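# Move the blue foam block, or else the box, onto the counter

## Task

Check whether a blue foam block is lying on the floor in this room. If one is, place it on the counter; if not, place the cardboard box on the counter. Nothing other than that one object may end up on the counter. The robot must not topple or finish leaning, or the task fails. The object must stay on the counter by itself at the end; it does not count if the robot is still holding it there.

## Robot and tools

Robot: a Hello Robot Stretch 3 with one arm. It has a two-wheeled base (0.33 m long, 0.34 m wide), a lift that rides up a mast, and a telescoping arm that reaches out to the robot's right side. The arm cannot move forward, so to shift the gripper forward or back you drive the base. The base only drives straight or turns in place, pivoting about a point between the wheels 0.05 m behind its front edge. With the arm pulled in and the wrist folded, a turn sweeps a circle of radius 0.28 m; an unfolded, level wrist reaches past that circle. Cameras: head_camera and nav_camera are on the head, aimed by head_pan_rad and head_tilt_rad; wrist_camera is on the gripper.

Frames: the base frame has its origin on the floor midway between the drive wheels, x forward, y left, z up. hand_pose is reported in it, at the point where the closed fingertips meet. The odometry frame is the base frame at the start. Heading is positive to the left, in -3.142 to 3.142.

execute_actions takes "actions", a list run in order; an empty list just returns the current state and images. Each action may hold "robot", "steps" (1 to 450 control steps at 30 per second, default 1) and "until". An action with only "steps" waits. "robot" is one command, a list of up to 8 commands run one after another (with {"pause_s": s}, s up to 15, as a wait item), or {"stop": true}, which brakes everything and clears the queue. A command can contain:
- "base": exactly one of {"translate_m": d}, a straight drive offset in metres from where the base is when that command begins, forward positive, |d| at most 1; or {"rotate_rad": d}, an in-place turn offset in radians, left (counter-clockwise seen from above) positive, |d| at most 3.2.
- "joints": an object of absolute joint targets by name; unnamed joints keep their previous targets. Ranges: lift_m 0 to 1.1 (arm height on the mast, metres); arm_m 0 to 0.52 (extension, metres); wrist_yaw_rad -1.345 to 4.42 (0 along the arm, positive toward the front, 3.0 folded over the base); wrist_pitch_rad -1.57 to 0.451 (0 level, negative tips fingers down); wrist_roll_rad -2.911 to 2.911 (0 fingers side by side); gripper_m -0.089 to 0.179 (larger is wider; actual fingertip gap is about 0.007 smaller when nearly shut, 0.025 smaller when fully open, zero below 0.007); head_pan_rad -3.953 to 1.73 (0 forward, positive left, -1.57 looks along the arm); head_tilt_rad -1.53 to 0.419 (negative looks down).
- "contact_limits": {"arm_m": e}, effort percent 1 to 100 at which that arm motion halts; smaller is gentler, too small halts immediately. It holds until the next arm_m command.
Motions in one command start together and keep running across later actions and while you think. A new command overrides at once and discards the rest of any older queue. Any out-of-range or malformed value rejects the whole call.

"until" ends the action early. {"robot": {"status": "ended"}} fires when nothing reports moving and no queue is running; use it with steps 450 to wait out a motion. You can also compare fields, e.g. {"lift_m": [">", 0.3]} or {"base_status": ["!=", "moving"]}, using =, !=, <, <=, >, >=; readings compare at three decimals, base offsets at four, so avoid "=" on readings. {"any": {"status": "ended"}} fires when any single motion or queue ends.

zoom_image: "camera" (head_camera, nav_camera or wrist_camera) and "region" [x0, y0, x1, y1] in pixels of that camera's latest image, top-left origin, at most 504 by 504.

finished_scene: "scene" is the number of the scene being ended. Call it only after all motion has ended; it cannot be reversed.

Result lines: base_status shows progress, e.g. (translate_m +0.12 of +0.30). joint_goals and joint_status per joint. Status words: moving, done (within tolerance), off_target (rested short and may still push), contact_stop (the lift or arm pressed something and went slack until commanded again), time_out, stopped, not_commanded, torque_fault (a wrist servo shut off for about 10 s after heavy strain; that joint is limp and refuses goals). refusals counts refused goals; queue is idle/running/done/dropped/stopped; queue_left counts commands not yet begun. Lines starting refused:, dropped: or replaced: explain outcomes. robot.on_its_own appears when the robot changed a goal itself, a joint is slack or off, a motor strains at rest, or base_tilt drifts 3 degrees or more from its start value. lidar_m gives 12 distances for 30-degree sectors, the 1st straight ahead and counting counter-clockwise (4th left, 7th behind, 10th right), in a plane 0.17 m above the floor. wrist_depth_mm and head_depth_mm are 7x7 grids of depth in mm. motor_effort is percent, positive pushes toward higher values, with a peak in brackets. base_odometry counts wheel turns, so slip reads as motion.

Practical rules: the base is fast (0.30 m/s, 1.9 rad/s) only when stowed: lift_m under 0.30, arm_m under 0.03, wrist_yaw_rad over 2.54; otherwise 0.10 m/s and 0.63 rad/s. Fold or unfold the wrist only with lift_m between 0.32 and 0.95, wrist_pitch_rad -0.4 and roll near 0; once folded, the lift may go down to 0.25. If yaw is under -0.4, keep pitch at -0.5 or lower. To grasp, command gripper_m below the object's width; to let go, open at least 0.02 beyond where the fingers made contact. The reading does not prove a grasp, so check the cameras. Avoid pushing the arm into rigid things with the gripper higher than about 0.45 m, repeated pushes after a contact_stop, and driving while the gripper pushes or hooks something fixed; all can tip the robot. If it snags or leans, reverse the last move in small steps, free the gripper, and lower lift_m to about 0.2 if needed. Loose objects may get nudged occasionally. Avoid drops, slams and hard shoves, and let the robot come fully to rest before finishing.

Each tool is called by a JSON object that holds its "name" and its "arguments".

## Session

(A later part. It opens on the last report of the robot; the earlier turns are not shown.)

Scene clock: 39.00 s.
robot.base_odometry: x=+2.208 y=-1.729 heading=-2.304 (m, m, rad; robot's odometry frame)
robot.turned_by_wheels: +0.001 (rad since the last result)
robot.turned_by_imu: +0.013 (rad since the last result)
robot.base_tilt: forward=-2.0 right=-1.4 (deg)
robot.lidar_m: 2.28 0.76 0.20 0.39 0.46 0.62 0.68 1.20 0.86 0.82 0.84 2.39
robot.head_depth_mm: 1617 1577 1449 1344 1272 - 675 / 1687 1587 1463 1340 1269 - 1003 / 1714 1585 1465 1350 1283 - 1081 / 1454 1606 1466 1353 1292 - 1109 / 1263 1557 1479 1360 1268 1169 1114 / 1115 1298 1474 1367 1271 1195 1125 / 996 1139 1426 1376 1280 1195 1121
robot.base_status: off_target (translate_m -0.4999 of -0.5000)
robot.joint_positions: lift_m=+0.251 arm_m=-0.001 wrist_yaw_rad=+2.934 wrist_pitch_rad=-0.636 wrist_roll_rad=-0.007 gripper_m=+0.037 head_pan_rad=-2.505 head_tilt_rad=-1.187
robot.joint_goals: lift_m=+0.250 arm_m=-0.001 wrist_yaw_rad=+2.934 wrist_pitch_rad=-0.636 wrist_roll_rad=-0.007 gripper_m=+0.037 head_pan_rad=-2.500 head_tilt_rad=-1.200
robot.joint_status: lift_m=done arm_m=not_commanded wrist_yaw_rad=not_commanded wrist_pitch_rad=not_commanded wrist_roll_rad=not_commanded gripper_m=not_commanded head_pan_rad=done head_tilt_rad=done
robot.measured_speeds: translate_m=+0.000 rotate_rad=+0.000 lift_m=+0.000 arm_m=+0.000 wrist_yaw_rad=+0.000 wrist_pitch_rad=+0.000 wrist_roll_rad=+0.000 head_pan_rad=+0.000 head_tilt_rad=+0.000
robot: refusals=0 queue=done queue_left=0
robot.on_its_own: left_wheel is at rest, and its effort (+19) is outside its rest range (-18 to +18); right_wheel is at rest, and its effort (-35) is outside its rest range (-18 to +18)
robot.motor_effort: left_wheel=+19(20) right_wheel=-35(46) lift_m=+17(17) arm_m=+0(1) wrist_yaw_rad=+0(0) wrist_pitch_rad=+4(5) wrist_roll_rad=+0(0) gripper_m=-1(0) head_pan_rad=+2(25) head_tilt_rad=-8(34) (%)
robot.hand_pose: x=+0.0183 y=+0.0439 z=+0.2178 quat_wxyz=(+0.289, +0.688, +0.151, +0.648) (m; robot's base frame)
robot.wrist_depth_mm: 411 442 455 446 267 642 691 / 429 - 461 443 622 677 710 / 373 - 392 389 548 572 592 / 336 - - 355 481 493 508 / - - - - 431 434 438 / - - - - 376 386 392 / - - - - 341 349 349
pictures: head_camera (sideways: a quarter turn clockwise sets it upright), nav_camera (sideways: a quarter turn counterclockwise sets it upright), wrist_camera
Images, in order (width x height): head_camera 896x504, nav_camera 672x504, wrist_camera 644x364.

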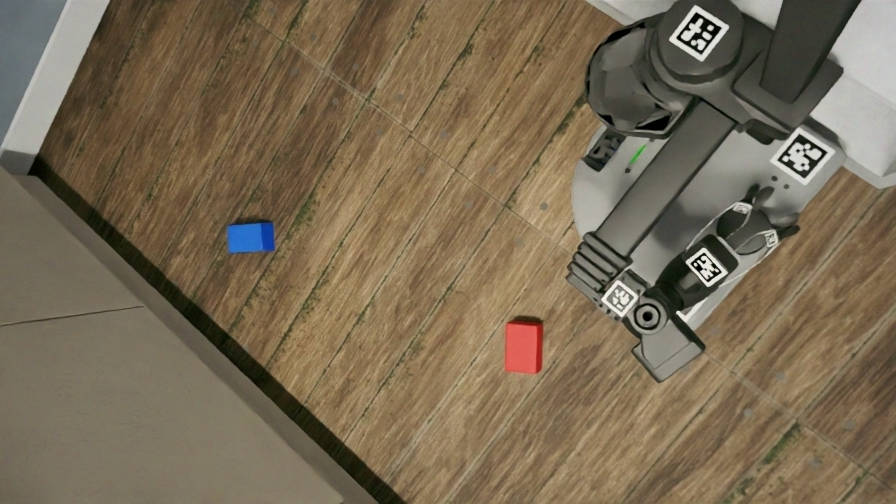

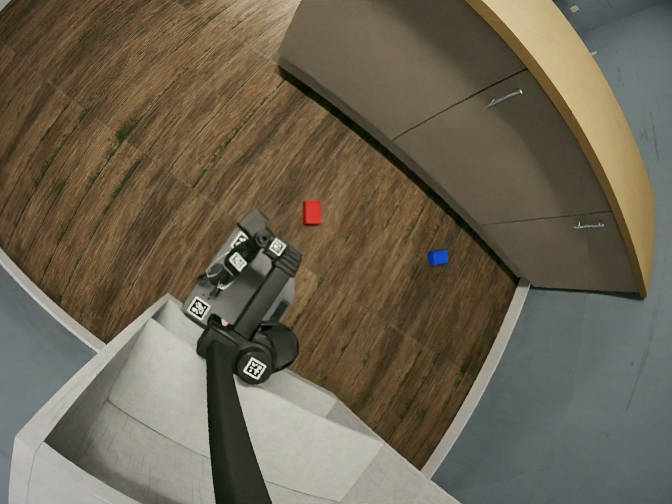

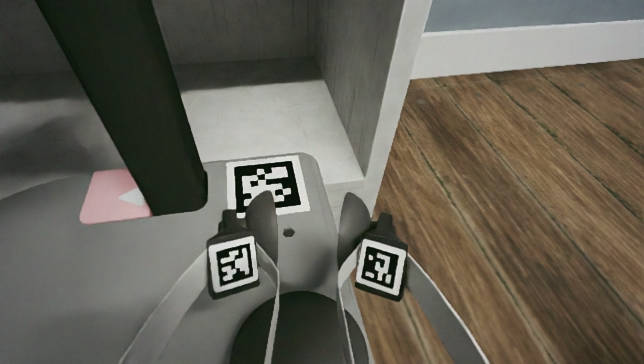

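{"name": "execute_actions", "arguments": {"actions": [{"robot":[{"base":{"rotate_rad":0.2}},{"base":{"translate_m":-0.3}}],"steps":400,"until":{"robot":{"status":"ended"}}}]}}

Scene clock: 43.23 s.
robot.base_odometry: x=+2.205 y=-1.734 heading=-2.146 (m, m, rad; robot's odometry frame)
robot.turned_by_wheels: +0.157 (rad since the last result)
robot.turned_by_imu: +0.151 (rad since the last result)
robot.base_tilt: forward=-1.9 right=-1.4 (deg)
robot.lidar_m: 1.41 0.66 0.20 0.44 0.48 0.69 1.51 1.05 0.83 0.82 0.88 2.29
robot.head_depth_mm: 1682 1567 1451 1345 1272 - 673 / 1655 1576 1456 1356 1275 - 1009 / 1377 1587 1467 1348 1286 - 1078 / 1217 1547 1470 1356 1288 - 1109 / 1101 1319 1475 1364 1270 1168 1116 / 996 1175 1450 1363 1276 1189 1119 / 912 1057 1263 1370 1283 1192 1124
robot.base_status: time_out (rotate_rad +0.1575 of +0.1576)
robot.joint_positions: lift_m=+0.250 arm_m=-0.001 wrist_yaw_rad=+2.934 wrist_pitch_rad=-0.637 wrist_roll_rad=-0.007 gripper_m=+0.037 head_pan_rad=-2.505 head_tilt_rad=-1.189
robot.joint_goals: lift_m=+0.250 arm_m=-0.001 wrist_yaw_rad=+2.934 wrist_pitch_rad=-0.637 wrist_roll_rad=-0.007 gripper_m=+0.037 head_pan_rad=-2.500 head_tilt_rad=-1.200
robot.joint_status: lift_m=done arm_m=not_commanded wrist_yaw_rad=not_commanded wrist_pitch_rad=not_commanded wrist_roll_rad=not_commanded gripper_m=not_commanded head_pan_rad=done head_tilt_rad=done
robot.measured_speeds: translate_m=+0.000 rotate_rad=+0.000 lift_m=+0.000 arm_m=+0.000 wrist_yaw_rad=+0.000 wrist_pitch_rad=+0.000 wrist_roll_rad=+0.000 head_pan_rad=+0.000 head_tilt_rad=+0.000
robot: refusals=0 queue=dropped queue_left=0
robot.motor_effort: left_wheel=+1(100) right_wheel=+5(35) lift_m=+21(21) arm_m=+0(0) wrist_yaw_rad=+0(0) wrist_pitch_rad=+5(6) wrist_roll_rad=+0(0) gripper_m=+0(0) head_pan_rad=+1(2) head_tilt_rad=-7(7) (%)
robot.hand_pose: x=+0.0182 y=+0.0437 z=+0.2174 quat_wxyz=(+0.290, +0.688, +0.152, +0.648) (m; robot's base frame)
robot.wrist_depth_mm: 454 456 465 470 262 577 586 / 435 - 457 471 293 637 650 / 373 - 389 397 378 577 587 / 336 - - 354 459 490 502 / - - - - 425 432 439 / - - - - 376 382 387 / - - - - 340 346 348
pictures: head_camera (sideways: a quarter turn clockwise sets it upright), nav_camera (sideways: a quarter turn counterclockwise sets it upright), wrist_camera
dropped: robot: command 0 of its queue: base: time_out
Images, in order (width x height): head_camera 896x504, nav_camera 672x504, wrist_camera 644x364.

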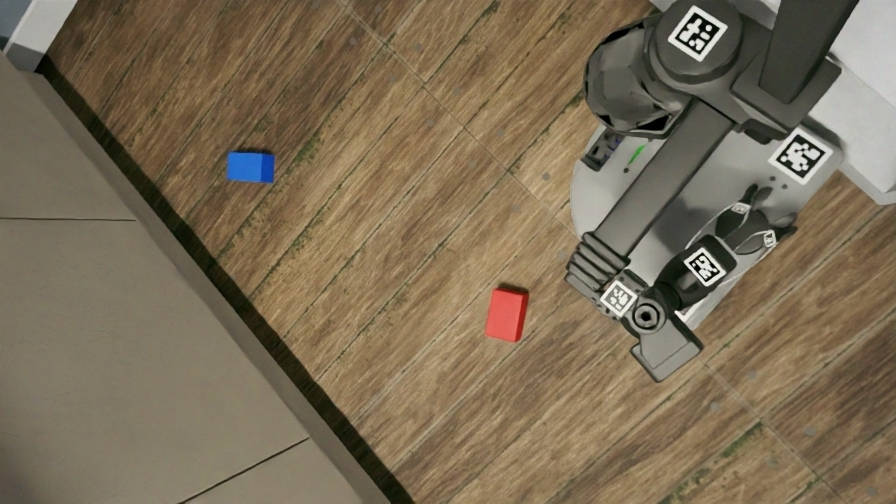

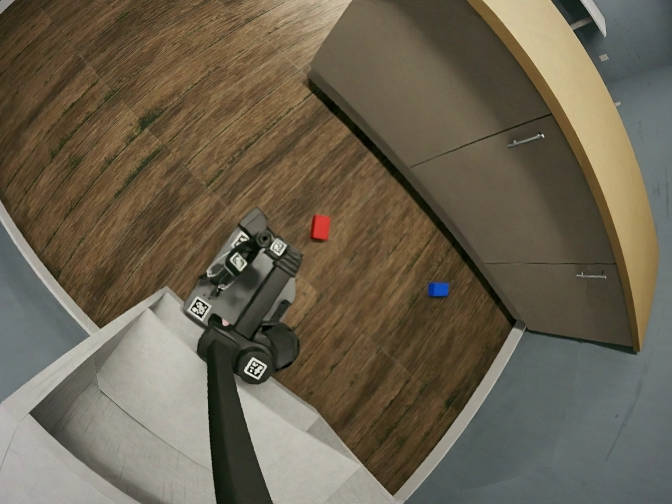

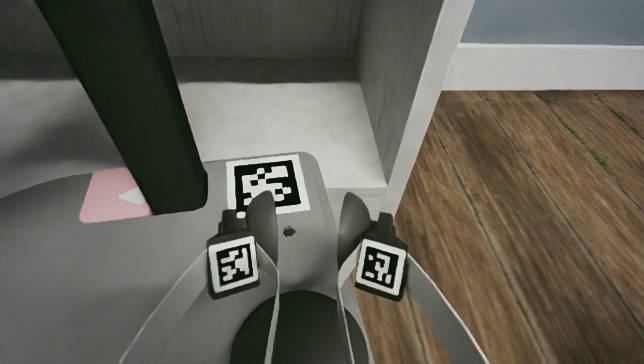

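{"name": "execute_actions", "arguments": {"actions": [{"robot":{"base":{"translate_m":-0.62},"joints":{"lift_m":0.4,"wrist_pitch_rad":-0.4,"head_pan_rad":-1.7,"head_tilt_rad":-1.0}},"steps":400,"until":{"robot":{"status":"ended"}}}]}}

Scene clock: 50.43 s.
robot.base_odometry: x=+2.542 y=-1.214 heading=-2.146 (m, m, rad; robot's odometry frame)
robot.turned_by_wheels: +0.000 (rad since the last result)
robot.turned_by_imu: -0.002 (rad since the last result)
robot.base_tilt: forward=-1.9 right=-1.4 (deg)
robot.lidar_m: 0.76 0.66 0.53 0.26 0.63 0.90 0.89 0.96 0.76 0.75 0.80 1.20
robot.head_depth_mm: 697 822 1010 1300 1336 1205 1117 / 700 823 1013 1302 1316 1223 - / 703 827 1015 1312 1334 1243 - / 709 825 1021 1312 1350 1253 1120 / 711 830 1016 1317 1344 1219 1116 / 710 831 1016 1324 1349 1225 1113 / 713 831 1028 1327 1354 1201 1119
robot.base_status: done (translate_m -0.6200 of -0.6200)
robot.joint_positions: lift_m=+0.399 arm_m=-0.001 wrist_yaw_rad=+2.934 wrist_pitch_rad=-0.423 wrist_roll_rad=-0.007 gripper_m=+0.037 head_pan_rad=-1.706 head_tilt_rad=-1.001
robot.joint_goals: lift_m=+0.400 arm_m=-0.001 wrist_yaw_rad=+2.934 wrist_pitch_rad=-0.400 wrist_roll_rad=-0.007 gripper_m=+0.037 head_pan_rad=-1.700 head_tilt_rad=-1.000
robot.joint_status: lift_m=done arm_m=not_commanded wrist_yaw_rad=not_commanded wrist_pitch_rad=done wrist_roll_rad=not_commanded gripper_m=not_commanded head_pan_rad=done head_tilt_rad=done
robot.measured_speeds: translate_m=+0.000 rotate_rad=+0.000 lift_m=+0.000 arm_m=+0.000 wrist_yaw_rad=+0.000 wrist_pitch_rad=+0.000 wrist_roll_rad=+0.000 head_pan_rad=+0.000 head_tilt_rad=+0.000
robot: refusals=0 queue=done queue_left=0
robot.motor_effort: left_wheel=-1(53) right_wheel=+1(6) lift_m=+53(56) arm_m=-1(1) wrist_yaw_rad=+0(0) wrist_pitch_rad=+8(7) wrist_roll_rad=+0(0) gripper_m=-1(1) head_pan_rad=+3(36) head_tilt_rad=+1(22) (%)
robot.hand_pose: x=+0.0248 y=+0.0751 z=+0.4109 quat_wxyz=(+0.219, +0.700, +0.077, +0.675) (m; robot's base frame)
robot.wrist_depth_mm: - 544 273 281 288 295 317 / 574 589 500 564 575 588 602 / 621 - 589 624 642 657 666 / 680 - 673 685 691 714 716 / 696 - - 586 606 613 626 / 590 589 534 511 531 541 557 / 517 520 536 534 549 552 563
pictures: head_camera (sideways: a quarter turn clockwise sets it upright), nav_camera (sideways: a quarter turn counterclockwise sets it upright), wrist_camera
Images, in order (width x height): head_camera 896x504, nav_camera 672x504, wrist_camera 644x364.

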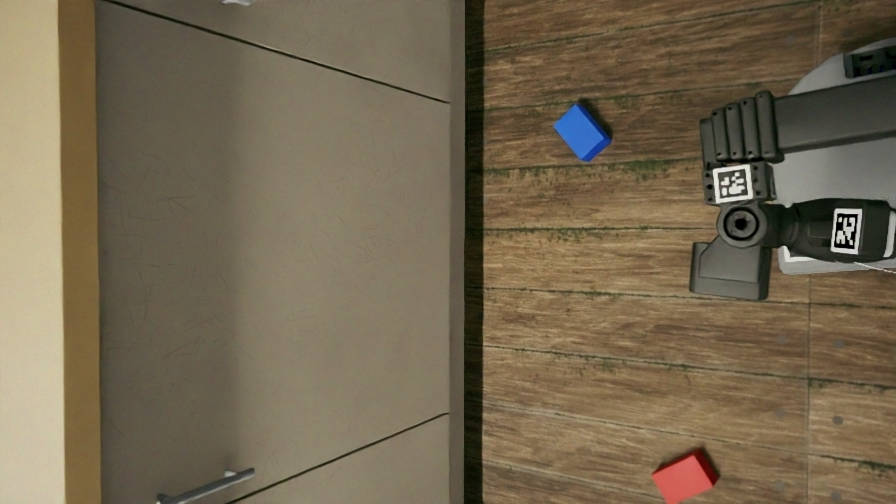

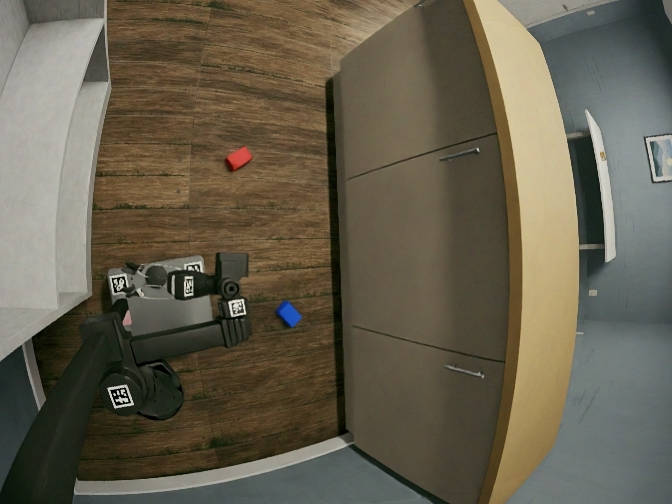

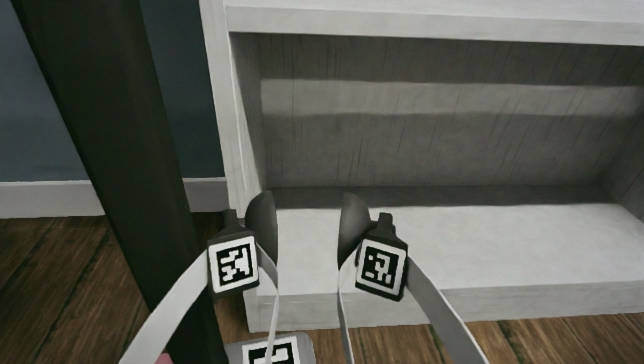

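{"name": "execute_actions", "arguments": {"actions": [{"robot":[{"base":{"translate_m":-0.08},"joints":{"wrist_yaw_rad":0,"gripper_m":0.15}},{"base":{"rotate_rad":-0.14},"joints":{"wrist_pitch_rad":-1.5,"arm_m":0.1,"head_pan_rad":-1.57,"head_tilt_rad":-1.15}}],"steps":400,"until":{"robot":{"status":"ended"}}}]}}

Scene clock: 55.03 s.
robot.base_odometry: x=+2.586 y=-1.147 heading=-2.286 (m, m, rad; robot's odometry frame)
robot.turned_by_wheels: -0.140 (rad since the last result)
robot.turned_by_imu: -0.141 (rad since the last result)
robot.base_tilt: forward=-1.9 right=-1.4 (deg)
robot.lidar_m: 2.57 0.76 0.56 0.27 0.61 0.82 0.81 0.83 0.77 0.74 0.76 1.02
robot.head_depth_mm: 753 922 1189 1382 1276 1181 1120 / 755 921 1187 1378 1277 - - / 753 923 1189 1388 - 1228 - / 754 920 1187 1386 1282 1198 1112 / 754 923 1182 1390 1287 1191 1109 / 755 923 1188 1399 1287 1198 1115 / 754 927 1192 1402 1289 1194 1116
robot.base_status: done (rotate_rad -0.1399 of -0.1400)
robot.joint_positions: lift_m=+0.399 arm_m=+0.100 wrist_yaw_rad=+0.002 wrist_pitch_rad=-1.493 wrist_roll_rad=-0.007 gripper_m=+0.150 head_pan_rad=-1.577 head_tilt_rad=-1.136
robot.joint_goals: lift_m=+0.400 arm_m=+0.100 wrist_yaw_rad=+0.000 wrist_pitch_rad=-1.500 wrist_roll_rad=-0.007 gripper_m=+0.150 head_pan_rad=-1.570 head_tilt_rad=-1.150
robot.joint_status: lift_m=done arm_m=done wrist_yaw_rad=done wrist_pitch_rad=done wrist_roll_rad=not_commanded gripper_m=done head_pan_rad=done head_tilt_rad=done
robot.measured_speeds: translate_m=+0.000 rotate_rad=+0.000 lift_m=+0.000 arm_m=+0.000 wrist_yaw_rad=+0.000 wrist_pitch_rad=+0.000 wrist_roll_rad=+0.000 head_pan_rad=+0.000 head_tilt_rad=+0.000
robot: refusals=0 queue=done queue_left=0
robot.motor_effort: left_wheel=+2(8) right_wheel=-2(5) lift_m=+53(53) arm_m=+4(4) wrist_yaw_rad=-3(1) wrist_pitch_rad=-2(8) wrist_roll_rad=+0(0) gripper_m=+0(95) head_pan_rad=+2(13) head_tilt_rad=-8(27) (%)
robot.hand_pose: x=-0.0216 y=-0.2404 z=+0.2807 quat_wxyz=(+0.521, +0.482, -0.516, -0.478) (m; robot's base frame)
robot.wrist_depth_mm: 398 403 409 414 419 426 430 / 406 412 418 423 428 431 438 / 416 421 430 429 436 444 445 / 422 429 440 441 446 448 457 / 434 439 443 447 453 459 467 / 439 450 449 - - - 482 / 454 455 458 - - - 495
pictures: head_camera (sideways: a quarter turn clockwise sets it upright), nav_camera (sideways: a quarter turn counterclockwise sets it upright), wrist_camera
Images, in order (width x height): head_camera 896x504, nav_camera 672x504, wrist_camera 644x364.

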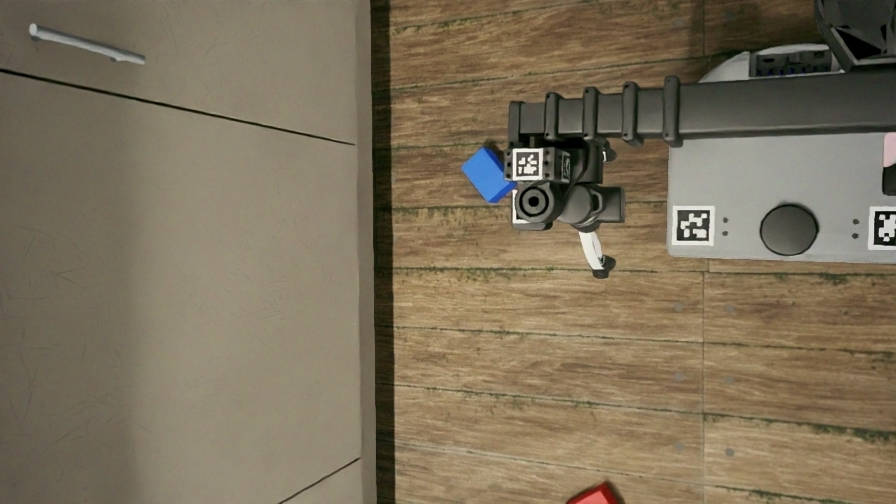

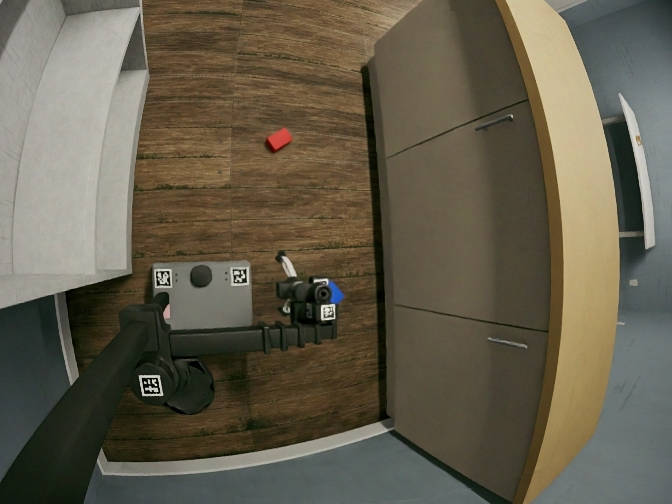

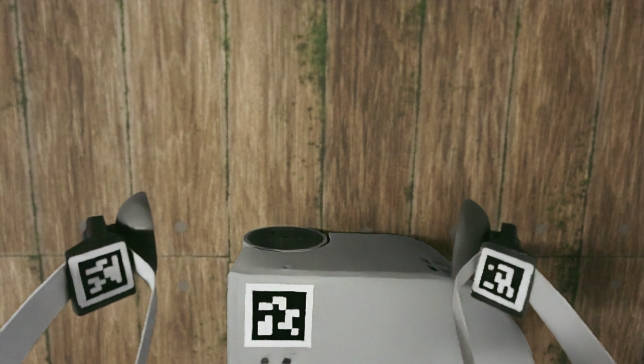

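{"name": "execute_actions", "arguments": {"actions": [{"robot":{"base":{"translate_m":-0.09},"joints":{"arm_m":0.36,"lift_m":0.3}},"steps":400,"until":{"robot":{"status":"ended"}}}]}}

Scene clock: 58.27 s.
robot.base_odometry: x=+2.645 y=-1.079 heading=-2.286 (m, m, rad; robot's odometry frame)
robot.turned_by_wheels: +0.000 (rad since the last result)
robot.turned_by_imu: -0.001 (rad since the last result)
robot.base_tilt: forward=-1.9 right=-1.4 (deg)
robot.lidar_m: 2.57 0.77 0.29 0.39 0.61 0.75 0.72 0.74 0.78 0.74 0.76 1.02
robot.head_depth_mm: 754 924 1195 1374 1261 1176 - / 758 923 1187 1379 1278 - - / 756 924 1144 1345 1280 1219 - / 756 926 1198 1395 1272 1200 1117 / 757 929 1194 1396 1291 1191 1110 / 754 927 1193 1407 1289 1196 1113 / 758 924 1194 1406 1296 1200 1119
robot.base_status: done (translate_m -0.0900 of -0.0900)
robot.joint_positions: lift_m=+0.301 arm_m=+0.360 wrist_yaw_rad=+0.001 wrist_pitch_rad=-1.495 wrist_roll_rad=-0.007 gripper_m=+0.150 head_pan_rad=-1.577 head_tilt_rad=-1.136
robot.joint_goals: lift_m=+0.300 arm_m=+0.360 wrist_yaw_rad=+0.000 wrist_pitch_rad=-1.500 wrist_roll_rad=-0.007 gripper_m=+0.150 head_pan_rad=-1.570 head_tilt_rad=-1.150
robot.joint_status: lift_m=done arm_m=done wrist_yaw_rad=done wrist_pitch_rad=done wrist_roll_rad=not_commanded gripper_m=done head_pan_rad=done head_tilt_rad=done
robot.measured_speeds: translate_m=+0.000 rotate_rad=+0.000 lift_m=+0.000 arm_m=+0.000 wrist_yaw_rad=+0.000 wrist_pitch_rad=+0.000 wrist_roll_rad=+0.000 head_pan_rad=+0.000 head_tilt_rad=+0.000
robot: refusals=0 queue=done queue_left=0
robot.motor_effort: left_wheel=+4(6) right_wheel=-1(5) lift_m=+16(54) arm_m=+5(5) wrist_yaw_rad=-2(2) wrist_pitch_rad=-2(2) wrist_roll_rad=+0(0) gripper_m=+1(0) head_pan_rad=+3(5) head_tilt_rad=-8(8) (%)
robot.hand_pose: x=-0.0216 y=-0.5000 z=+0.1820 quat_wxyz=(+0.521, +0.483, -0.516, -0.479) (m; robot's base frame)
robot.wrist_depth_mm: 310 315 317 320 324 328 335 / 316 319 322 327 333 335 344 / 322 325 329 332 340 343 347 / 328 333 335 298 345 351 357 / 335 340 343 349 353 360 365 / 341 350 353 358 362 - 371 / 349 353 359 365 370 375 382
pictures: head_camera (sideways: a quarter turn clockwise sets it upright), nav_camera (sideways: a quarter turn counterclockwise sets it upright), wrist_camera
Images, in order (width x height): head_camera 896x504, nav_camera 672x504, wrist_camera 644x364.

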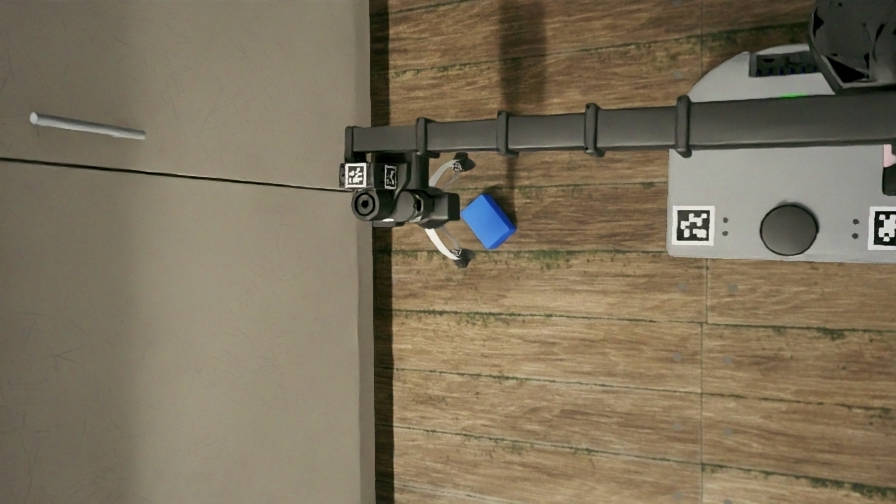

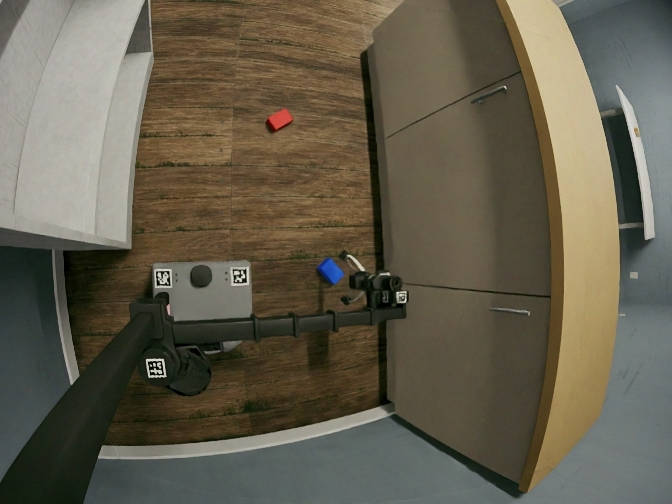

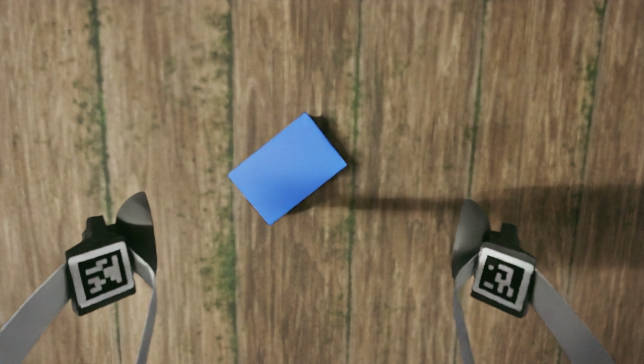

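{"name": "execute_actions", "arguments": {"actions": [{"robot":{"joints":{"wrist_roll_rad":0.9,"lift_m":0.21}},"steps":400,"until":{"robot":{"status":"ended"}}}]}}

Scene clock: 59.93 s.
robot.base_odometry: x=+2.645 y=-1.079 heading=-2.286 (m, m, rad; robot's odometry frame)
robot.turned_by_wheels: +0.000 (rad since the last result)
robot.turned_by_imu: +0.000 (rad since the last result)
robot.base_tilt: forward=-1.9 right=-1.4 (deg)
robot.lidar_m: 2.56 0.77 0.29 0.39 0.61 0.75 0.72 0.74 0.77 0.74 0.76 1.02
robot.head_depth_mm: 754 925 1190 1375 1270 1185 - / 756 924 1184 1383 1275 - - / 756 923 1193 - 1275 - - / 754 924 1199 1398 1277 1200 1105 / 756 924 1192 1396 1288 1194 1112 / 756 925 1188 1401 1295 1196 1114 / 757 926 1196 1409 1293 1197 1114
robot.base_status: done (translate_m -0.0900 of -0.0900)
robot.joint_positions: lift_m=+0.211 arm_m=+0.360 wrist_yaw_rad=+0.001 wrist_pitch_rad=-1.495 wrist_roll_rad=+0.895 gripper_m=+0.150 head_pan_rad=-1.577 head_tilt_rad=-1.136
robot.joint_goals: lift_m=+0.210 arm_m=+0.360 wrist_yaw_rad=+0.000 wrist_pitch_rad=-1.500 wrist_roll_rad=+0.900 gripper_m=+0.150 head_pan_rad=-1.570 head_tilt_rad=-1.150
robot.joint_status: lift_m=done arm_m=done wrist_yaw_rad=done wrist_pitch_rad=done wrist_roll_rad=done gripper_m=done head_pan_rad=done head_tilt_rad=done
robot.measured_speeds: translate_m=+0.000 rotate_rad=+0.000 lift_m=+0.000 arm_m=+0.000 wrist_yaw_rad=+0.000 wrist_pitch_rad=+0.000 wrist_roll_rad=+0.000 head_pan_rad=+0.000 head_tilt_rad=+0.000
robot: refusals=0 queue=done queue_left=0
robot.motor_effort: left_wheel=+3(3) right_wheel=-1(2) lift_m=+16(14) arm_m=+5(6) wrist_yaw_rad=-1(1) wrist_pitch_rad=-2(2) wrist_roll_rad=+2(3) gripper_m=+0(0) head_pan_rad=+3(3) head_tilt_rad=-8(8) (%)
robot.hand_pose: x=-0.0216 y=-0.4999 z=+0.0920 quat_wxyz=(+0.244, +0.226, -0.692, -0.641) (m; robot's base frame)
robot.wrist_depth_mm: 236 235 234 232 232 231 230 / 242 241 240 239 238 236 234 / 248 248 245 243 243 242 241 / 255 254 209 236 249 248 247 / 262 259 214 253 255 254 256 / - 270 266 265 262 - 260 / 277 276 273 273 271 269 268
pictures: head_camera (sideways: a quarter turn clockwise sets it upright), nav_camera (sideways: a quarter turn counterclockwise sets it upright), wrist_camera
Images, in order (width x height): head_camera 896x504, nav_camera 672x504, wrist_camera 644x364.

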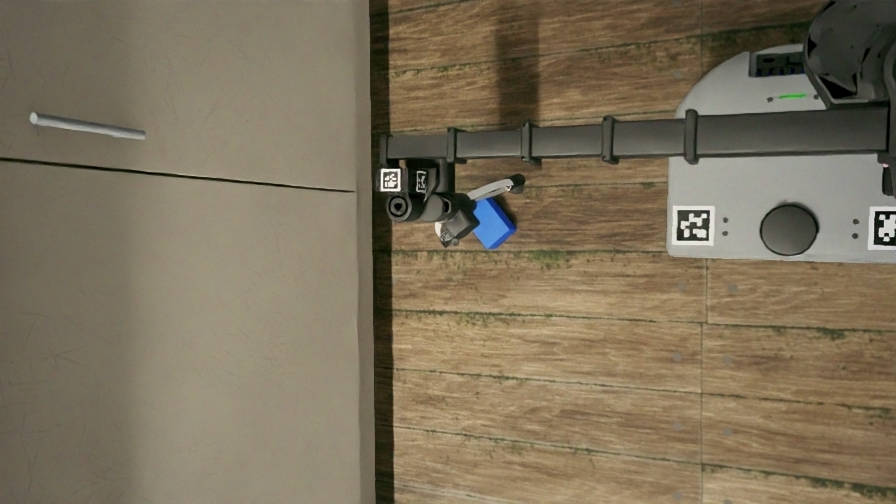

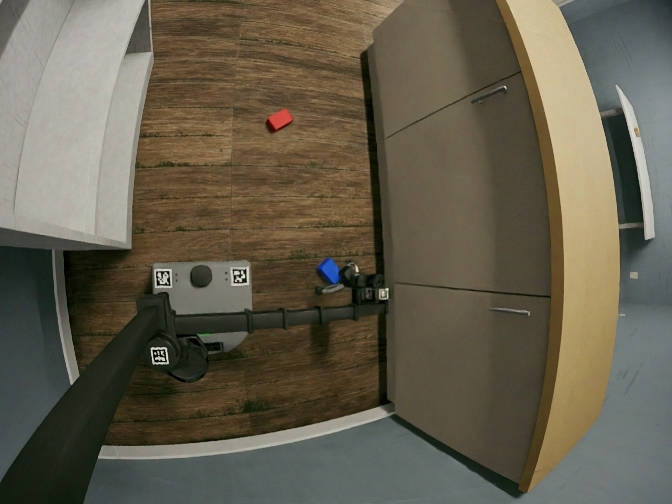

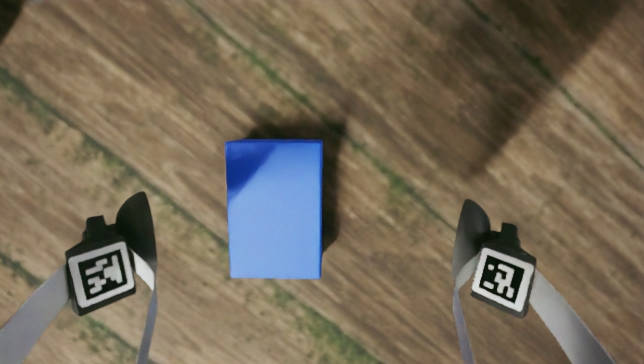

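{"name": "execute_actions", "arguments": {"actions": [{"robot":[{"base":{"translate_m":0.02},"joints":{"arm_m":0.368}},{"joints":{"lift_m":0.145}}],"steps":400,"until":{"robot":{"status":"ended"}}}]}}

Scene clock: 62.50 s.
robot.base_odometry: x=+2.632 y=-1.094 heading=-2.286 (m, m, rad; robot's odometry frame)
robot.turned_by_wheels: +0.000 (rad since the last result)
robot.turned_by_imu: +0.000 (rad since the last result)
robot.base_tilt: forward=-2.0 right=-1.4 (deg)
robot.lidar_m: 2.55 0.77 0.28 0.31 0.61 0.78 0.74 0.76 0.77 0.74 0.76 1.02
robot.head_depth_mm: 753 925 1191 1378 1270 1179 1118 / 753 923 1190 1381 1271 1204 - / 756 923 1193 1344 1281 - - / 757 922 1195 1387 1280 1206 1109 / 756 924 1192 1394 1289 1191 1110 / 756 927 1190 1394 1288 1200 1114 / 755 928 1190 1407 1297 1198 1114
robot.base_status: done (translate_m +0.0200 of +0.0200)
robot.joint_positions: lift_m=+0.146 arm_m=+0.368 wrist_yaw_rad=+0.001 wrist_pitch_rad=-1.495 wrist_roll_rad=+0.895 gripper_m=+0.150 head_pan_rad=-1.577 head_tilt_rad=-1.136
robot.joint_goals: lift_m=+0.145 arm_m=+0.368 wrist_yaw_rad=+0.000 wrist_pitch_rad=-1.500 wrist_roll_rad=+0.900 gripper_m=+0.150 head_pan_rad=-1.570 head_tilt_rad=-1.150
robot.joint_status: lift_m=done arm_m=done wrist_yaw_rad=done wrist_pitch_rad=done wrist_roll_rad=done gripper_m=done head_pan_rad=done head_tilt_rad=done
robot.measured_speeds: translate_m=+0.000 rotate_rad=+0.000 lift_m=+0.000 arm_m=+0.000 wrist_yaw_rad=+0.000 wrist_pitch_rad=+0.000 wrist_roll_rad=+0.000 head_pan_rad=+0.000 head_tilt_rad=+0.000
robot: refusals=0 queue=done queue_left=0
robot.motor_effort: left_wheel=+2(9) right_wheel=-2(2) lift_m=+16(14) arm_m=+5(5) wrist_yaw_rad=-1(1) wrist_pitch_rad=-2(2) wrist_roll_rad=+2(2) gripper_m=+0(0) head_pan_rad=+3(3) head_tilt_rad=-8(8) (%)
robot.hand_pose: x=-0.0216 y=-0.5079 z=+0.0270 quat_wxyz=(+0.244, +0.226, -0.692, -0.641) (m; robot's base frame)
robot.wrist_depth_mm: 175 174 174 172 172 171 170 / 179 179 177 177 176 175 174 / 184 183 180 138 180 179 179 / 189 187 142 141 185 184 183 / 194 192 146 144 190 187 187 / - 198 150 148 195 - 192 / 205 203 202 201 201 199 197
pictures: head_camera (sideways: a quarter turn clockwise sets it upright), nav_camera (sideways: a quarter turn counterclockwise sets it upright), wrist_camera
Images, in order (width x height): head_camera 896x504, nav_camera 672x504, wrist_camera 644x364.

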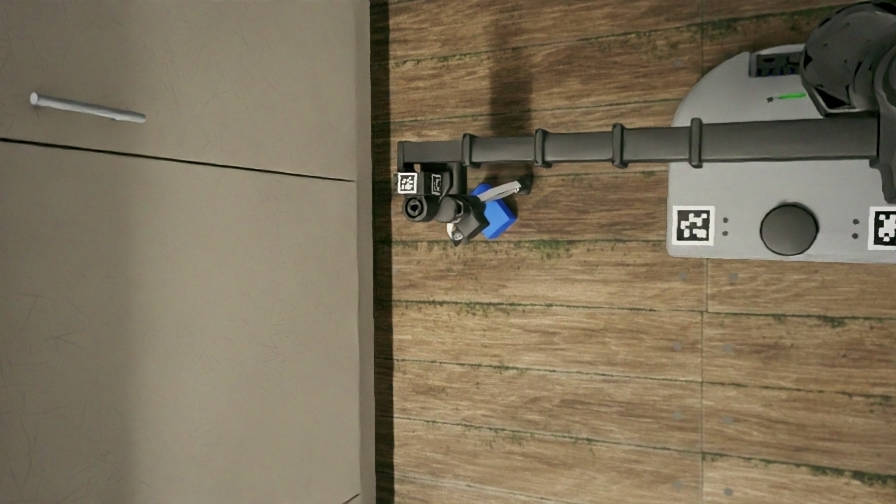

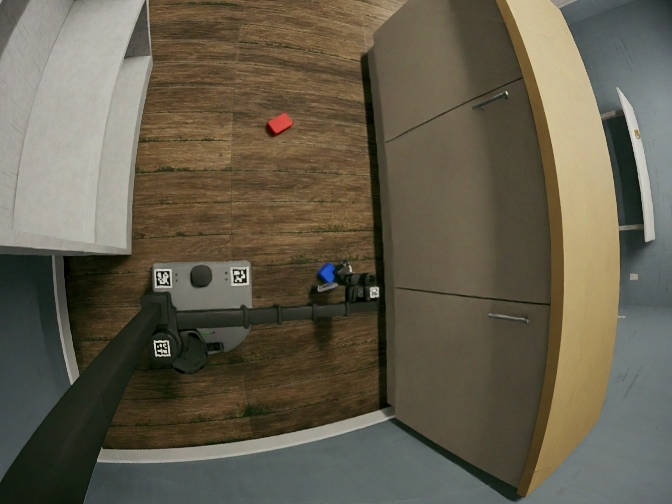

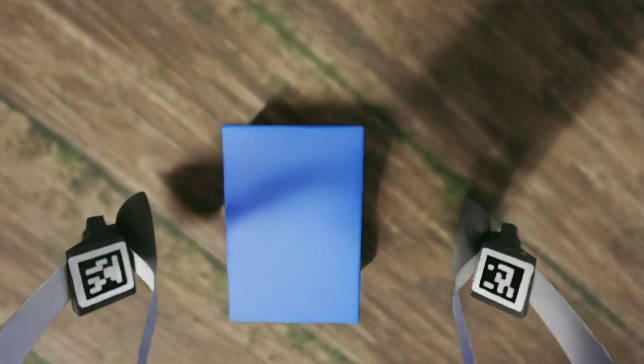

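{"name": "execute_actions", "arguments": {"actions": [{"robot":[{"joints":{"lift_m":0.142,"gripper_m":0.02}},{"joints":{"lift_m":1.08,"arm_m":0.1,"wrist_roll_rad":0,"head_tilt_rad":-0.5}},{"joints":{"wrist_pitch_rad":0.0}}],"steps":450,"until":{"robot":{"status":"ended"}}}]}}

Scene clock: 75.50 s.
robot.base_odometry: x=+2.632 y=-1.094 heading=-2.286 (m, m, rad; robot's odometry frame)
robot.turned_by_wheels: +0.000 (rad since the last result)
robot.turned_by_imu: -0.002 (rad since the last result)
robot.base_tilt: forward=-1.9 right=-1.4 (deg)
robot.lidar_m: 2.57 0.76 0.28 0.31 0.61 0.78 0.74 0.76 0.77 0.74 0.76 1.02
robot.head_depth_mm: 2820 - - - 880 995 1157 / 3454 - - - 882 1001 1149 / 3524 - - - 888 1004 1156 / 3528 3756 1067 828 883 1004 1162 / 3594 3843 1182 826 886 1006 1160 / 3567 3782 1174 830 889 1005 1166 / 3589 3843 1178 828 887 1007 1232
robot.base_status: done (translate_m +0.0200 of +0.0200)
robot.joint_positions: lift_m=+1.079 arm_m=+0.100 wrist_yaw_rad=+0.001 wrist_pitch_rad=-0.031 wrist_roll_rad=+0.003 gripper_m=+0.021 head_pan_rad=-1.577 head_tilt_rad=-0.508
robot.joint_goals: lift_m=+1.080 arm_m=+0.100 wrist_yaw_rad=+0.000 wrist_pitch_rad=+0.000 wrist_roll_rad=+0.000 gripper_m=+0.020 head_pan_rad=-1.570 head_tilt_rad=-0.500
robot.joint_status: lift_m=done arm_m=done wrist_yaw_rad=done wrist_pitch_rad=done wrist_roll_rad=done gripper_m=done head_pan_rad=done head_tilt_rad=done
robot.measured_speeds: translate_m=+0.000 rotate_rad=+0.000 lift_m=+0.000 arm_m=+0.000 wrist_yaw_rad=+0.000 wrist_pitch_rad=+0.000 wrist_roll_rad=+0.000 head_pan_rad=+0.000 head_tilt_rad=+0.000
robot: refusals=0 queue=done queue_left=0
robot.motor_effort: left_wheel=+2(2) right_wheel=-1(2) lift_m=+54(55) arm_m=-5(5) wrist_yaw_rad=-1(1) wrist_pitch_rad=+11(12) wrist_roll_rad=-2(2) gripper_m=-19(100) head_pan_rad=+3(3) head_tilt_rad=+4(41) (%)
robot.hand_pose: x=-0.0211 y=-0.5007 z=+1.1860 quat_wxyz=(+0.706, +0.012, -0.708, -0.011) (m; robot's base frame)
robot.wrist_depth_mm: - - - - - - 788 / - - - - - - 790 / - - - 132 - - 775 / - - - 134 - - 775 / 808 822 138 138 869 902 772 / 593 594 143 141 568 632 638 / 467 476 458 443 492 492 498
pictures: head_camera (sideways: a quarter turn clockwise sets it upright), nav_camera (sideways: a quarter turn counterclockwise sets it upright), wrist_camera
Images, in order (width x height): head_camera 896x504, nav_camera 672x504, wrist_camera 644x364.

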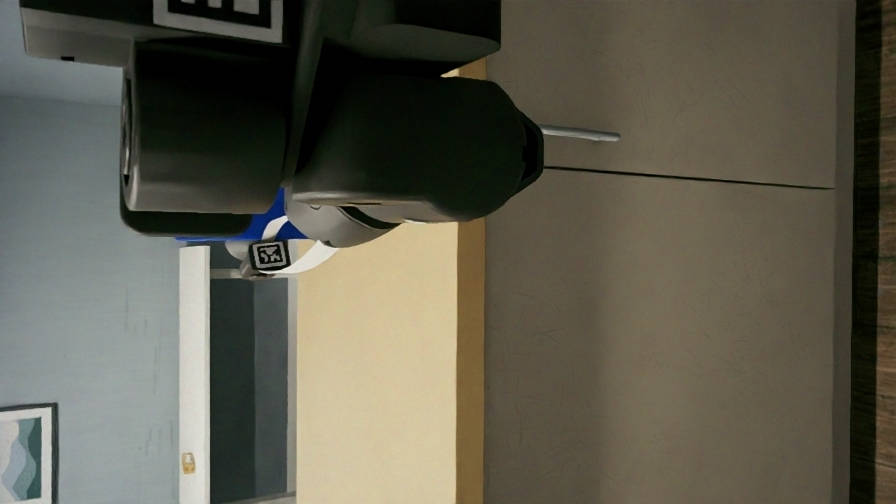

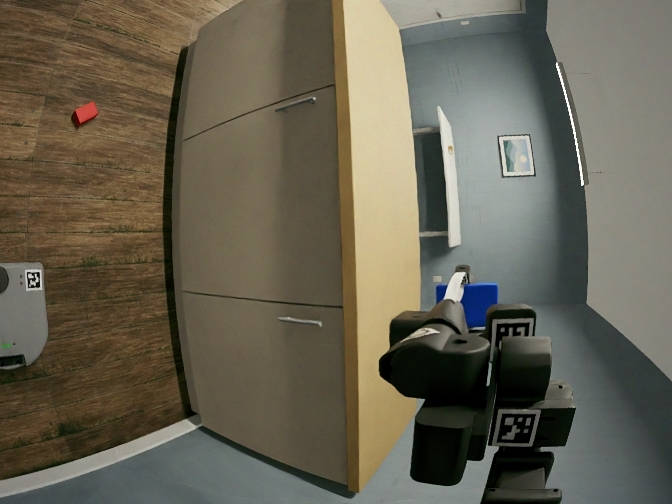

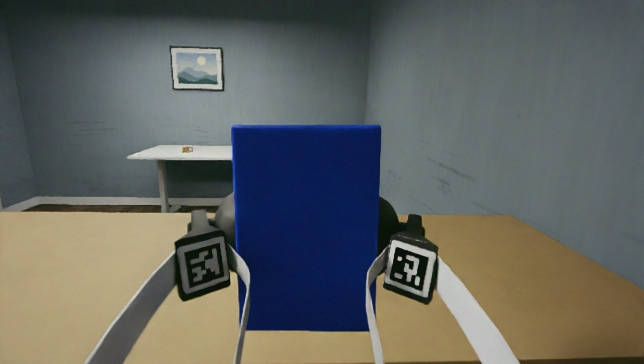

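{"name": "execute_actions", "arguments": {"actions": [{"robot":{"joints":{"lift_m":0.89,"arm_m":0.51}},"steps":450,"until":{"robot":{"status":"ended"}}}]}}

Scene clock: 79.77 s.
robot.base_odometry: x=+2.632 y=-1.094 heading=-2.286 (m, m, rad; robot's odometry frame)
robot.turned_by_wheels: +0.000 (rad since the last result)
robot.turned_by_imu: -0.001 (rad since the last result)
robot.base_tilt: forward=-2.0 right=-1.4 (deg)
robot.lidar_m: 2.56 0.76 0.28 0.31 0.61 0.78 0.74 0.76 0.77 0.74 0.76 1.02
robot.head_depth_mm: 2432 2411 1172 - - 1018 1154 / 3504 3655 3328 787 870 997 1150 / 3555 3868 - 789 880 1001 1152 / 3555 3759 1175 828 880 998 1158 / 3578 3803 1174 829 882 1002 1161 / 3508 3826 1175 827 889 1006 1161 / 3574 3842 1179 827 889 1009 1235
robot.base_status: done (translate_m +0.0200 of +0.0200)
robot.joint_positions: lift_m=+0.891 arm_m=+0.510 wrist_yaw_rad=+0.001 wrist_pitch_rad=-0.029 wrist_roll_rad=+0.003 gripper_m=+0.021 head_pan_rad=-1.577 head_tilt_rad=-0.507
robot.joint_goals: lift_m=+0.890 arm_m=+0.510 wrist_yaw_rad=+0.000 wrist_pitch_rad=+0.000 wrist_roll_rad=+0.000 gripper_m=+0.020 head_pan_rad=-1.570 head_tilt_rad=-0.500
robot.joint_status: lift_m=done arm_m=done wrist_yaw_rad=done wrist_pitch_rad=done wrist_roll_rad=done gripper_m=done head_pan_rad=done head_tilt_rad=done
robot.measured_speeds: translate_m=+0.000 rotate_rad=+0.000 lift_m=+0.000 arm_m=+0.000 wrist_yaw_rad=+0.000 wrist_pitch_rad=+0.000 wrist_roll_rad=+0.000 head_pan_rad=+0.000 head_tilt_rad=+0.000
robot: refusals=0 queue=done queue_left=0
robot.motor_effort: left_wheel=+3(2) right_wheel=-1(1) lift_m=+16(52) arm_m=+5(6) wrist_yaw_rad=-2(2) wrist_pitch_rad=+10(10) wrist_roll_rad=-2(1) gripper_m=-19(20) head_pan_rad=+3(4) head_tilt_rad=+4(4) (%)
robot.hand_pose: x=-0.0211 y=-0.9100 z=+0.9978 quat_wxyz=(+0.706, +0.011, -0.708, -0.010) (m; robot's base frame)
robot.wrist_depth_mm: - - - - - - 770 / - - - - - - 772 / - - - 132 - - 772 / - - 483 134 - - 738 / 361 369 138 137 391 396 404 / 264 268 143 141 250 283 288 / 209 211 205 199 218 220 221
pictures: head_camera (sideways: a quarter turn clockwise sets it upright), nav_camera (sideways: a quarter turn counterclockwise sets it upright), wrist_camera
Images, in order (width x height): head_camera 896x504, nav_camera 672x504, wrist_camera 644x364.

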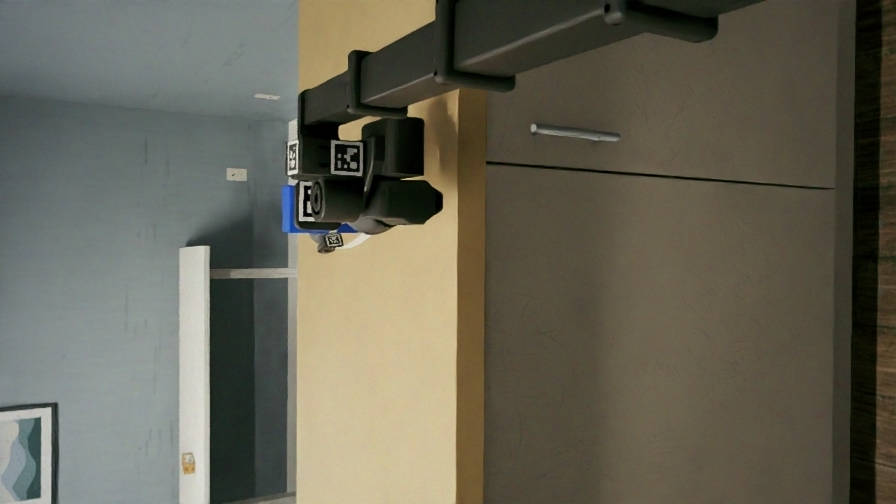

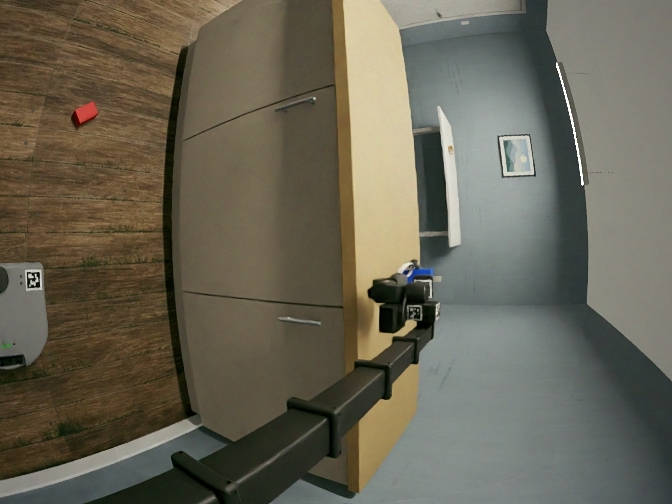

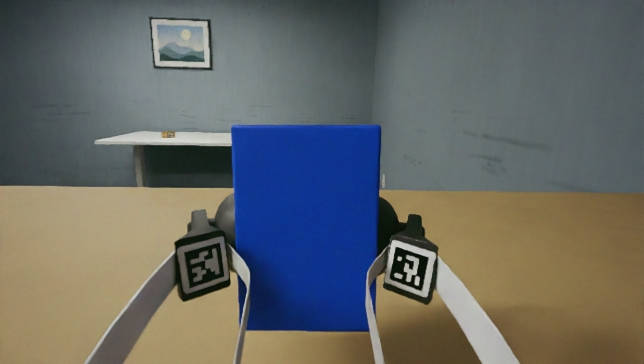

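{"name": "execute_actions", "arguments": {"actions": [{"robot":{"joints":{"lift_m":0.848}},"steps":450,"until":{"robot":{"status":"ended"}}}]}}

Scene clock: 81.13 s.
robot.base_odometry: x=+2.632 y=-1.094 heading=-2.286 (m, m, rad; robot's odometry frame)
robot.turned_by_wheels: +0.000 (rad since the last result)
robot.turned_by_imu: +0.000 (rad since the last result)
robot.base_tilt: forward=-2.0 right=-1.4 (deg)
robot.lidar_m: 2.56 0.76 0.28 0.31 0.61 0.77 0.74 0.76 0.77 0.74 0.76 1.02
robot.head_depth_mm: 2426 2439 1176 828 - 998 1232 / 3488 3740 1259 807 882 1002 1154 / 3484 3875 - 788 882 1001 1156 / 3528 3825 1227 828 883 1004 1160 / 3505 3806 1174 828 887 1008 1157 / 3558 3827 1175 827 889 1007 1165 / 3550 3818 1180 827 887 1010 1229
robot.base_status: done (translate_m +0.0200 of +0.0200)
robot.joint_positions: lift_m=+0.849 arm_m=+0.510 wrist_yaw_rad=+0.001 wrist_pitch_rad=-0.029 wrist_roll_rad=+0.003 gripper_m=+0.021 head_pan_rad=-1.577 head_tilt_rad=-0.507
robot.joint_goals: lift_m=+0.848 arm_m=+0.510 wrist_yaw_rad=+0.000 wrist_pitch_rad=+0.000 wrist_roll_rad=+0.000 gripper_m=+0.020 head_pan_rad=-1.570 head_tilt_rad=-0.500
robot.joint_status: lift_m=done arm_m=done wrist_yaw_rad=done wrist_pitch_rad=done wrist_roll_rad=done gripper_m=done head_pan_rad=done head_tilt_rad=done
robot.measured_speeds: translate_m=+0.000 rotate_rad=+0.000 lift_m=+0.000 arm_m=+0.000 wrist_yaw_rad=+0.000 wrist_pitch_rad=+0.000 wrist_roll_rad=+0.000 head_pan_rad=+0.000 head_tilt_rad=+0.000
robot: refusals=0 queue=done queue_left=0
robot.motor_effort: left_wheel=+3(2) right_wheel=-2(1) lift_m=+16(15) arm_m=+5(6) wrist_yaw_rad=-1(1) wrist_pitch_rad=+10(10) wrist_roll_rad=-2(2) gripper_m=-20(20) head_pan_rad=+2(3) head_tilt_rad=+4(4) (%)
robot.hand_pose: x=-0.0211 y=-0.9100 z=+0.9558 quat_wxyz=(+0.706, +0.011, -0.708, -0.010) (m; robot's base frame)
robot.wrist_depth_mm: - - - - - - 769 / - - - - - - 769 / - - - 132 - - 770 / 414 428 350 134 460 482 496 / 262 267 138 137 282 286 292 / 193 194 143 141 182 206 208 / 151 154 149 144 158 159 160
pictures: head_camera (sideways: a quarter turn clockwise sets it upright), nav_camera (sideways: a quarter turn counterclockwise sets it upright), wrist_camera
Images, in order (width x height): head_camera 896x504, nav_camera 672x504, wrist_camera 644x364.

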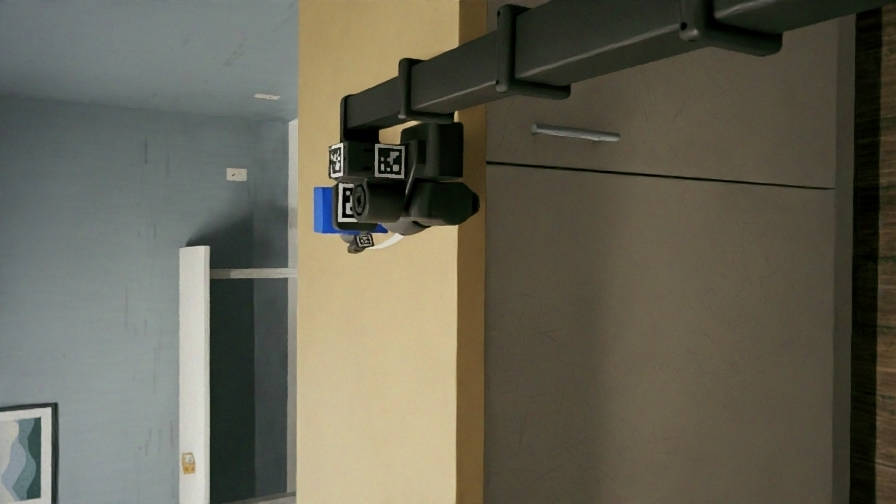

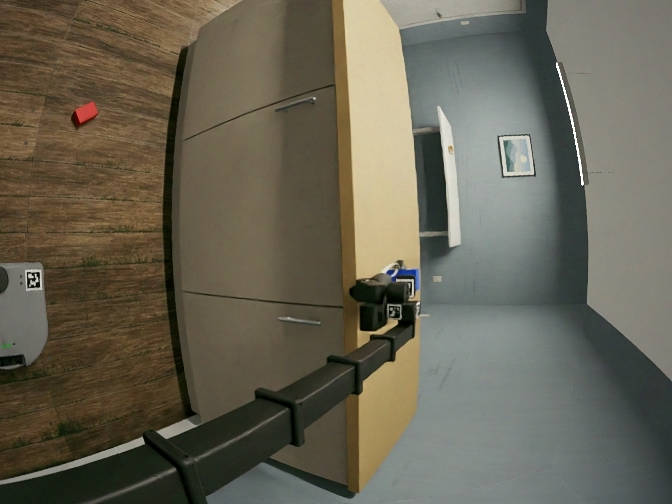

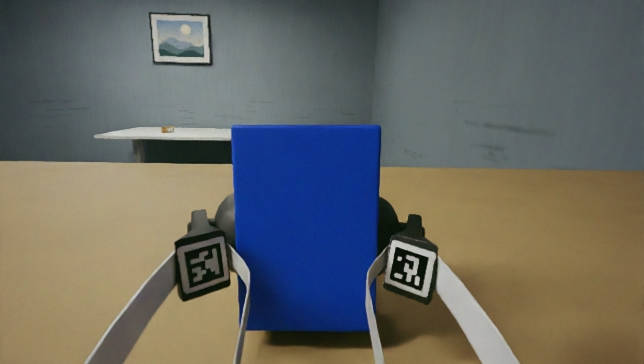

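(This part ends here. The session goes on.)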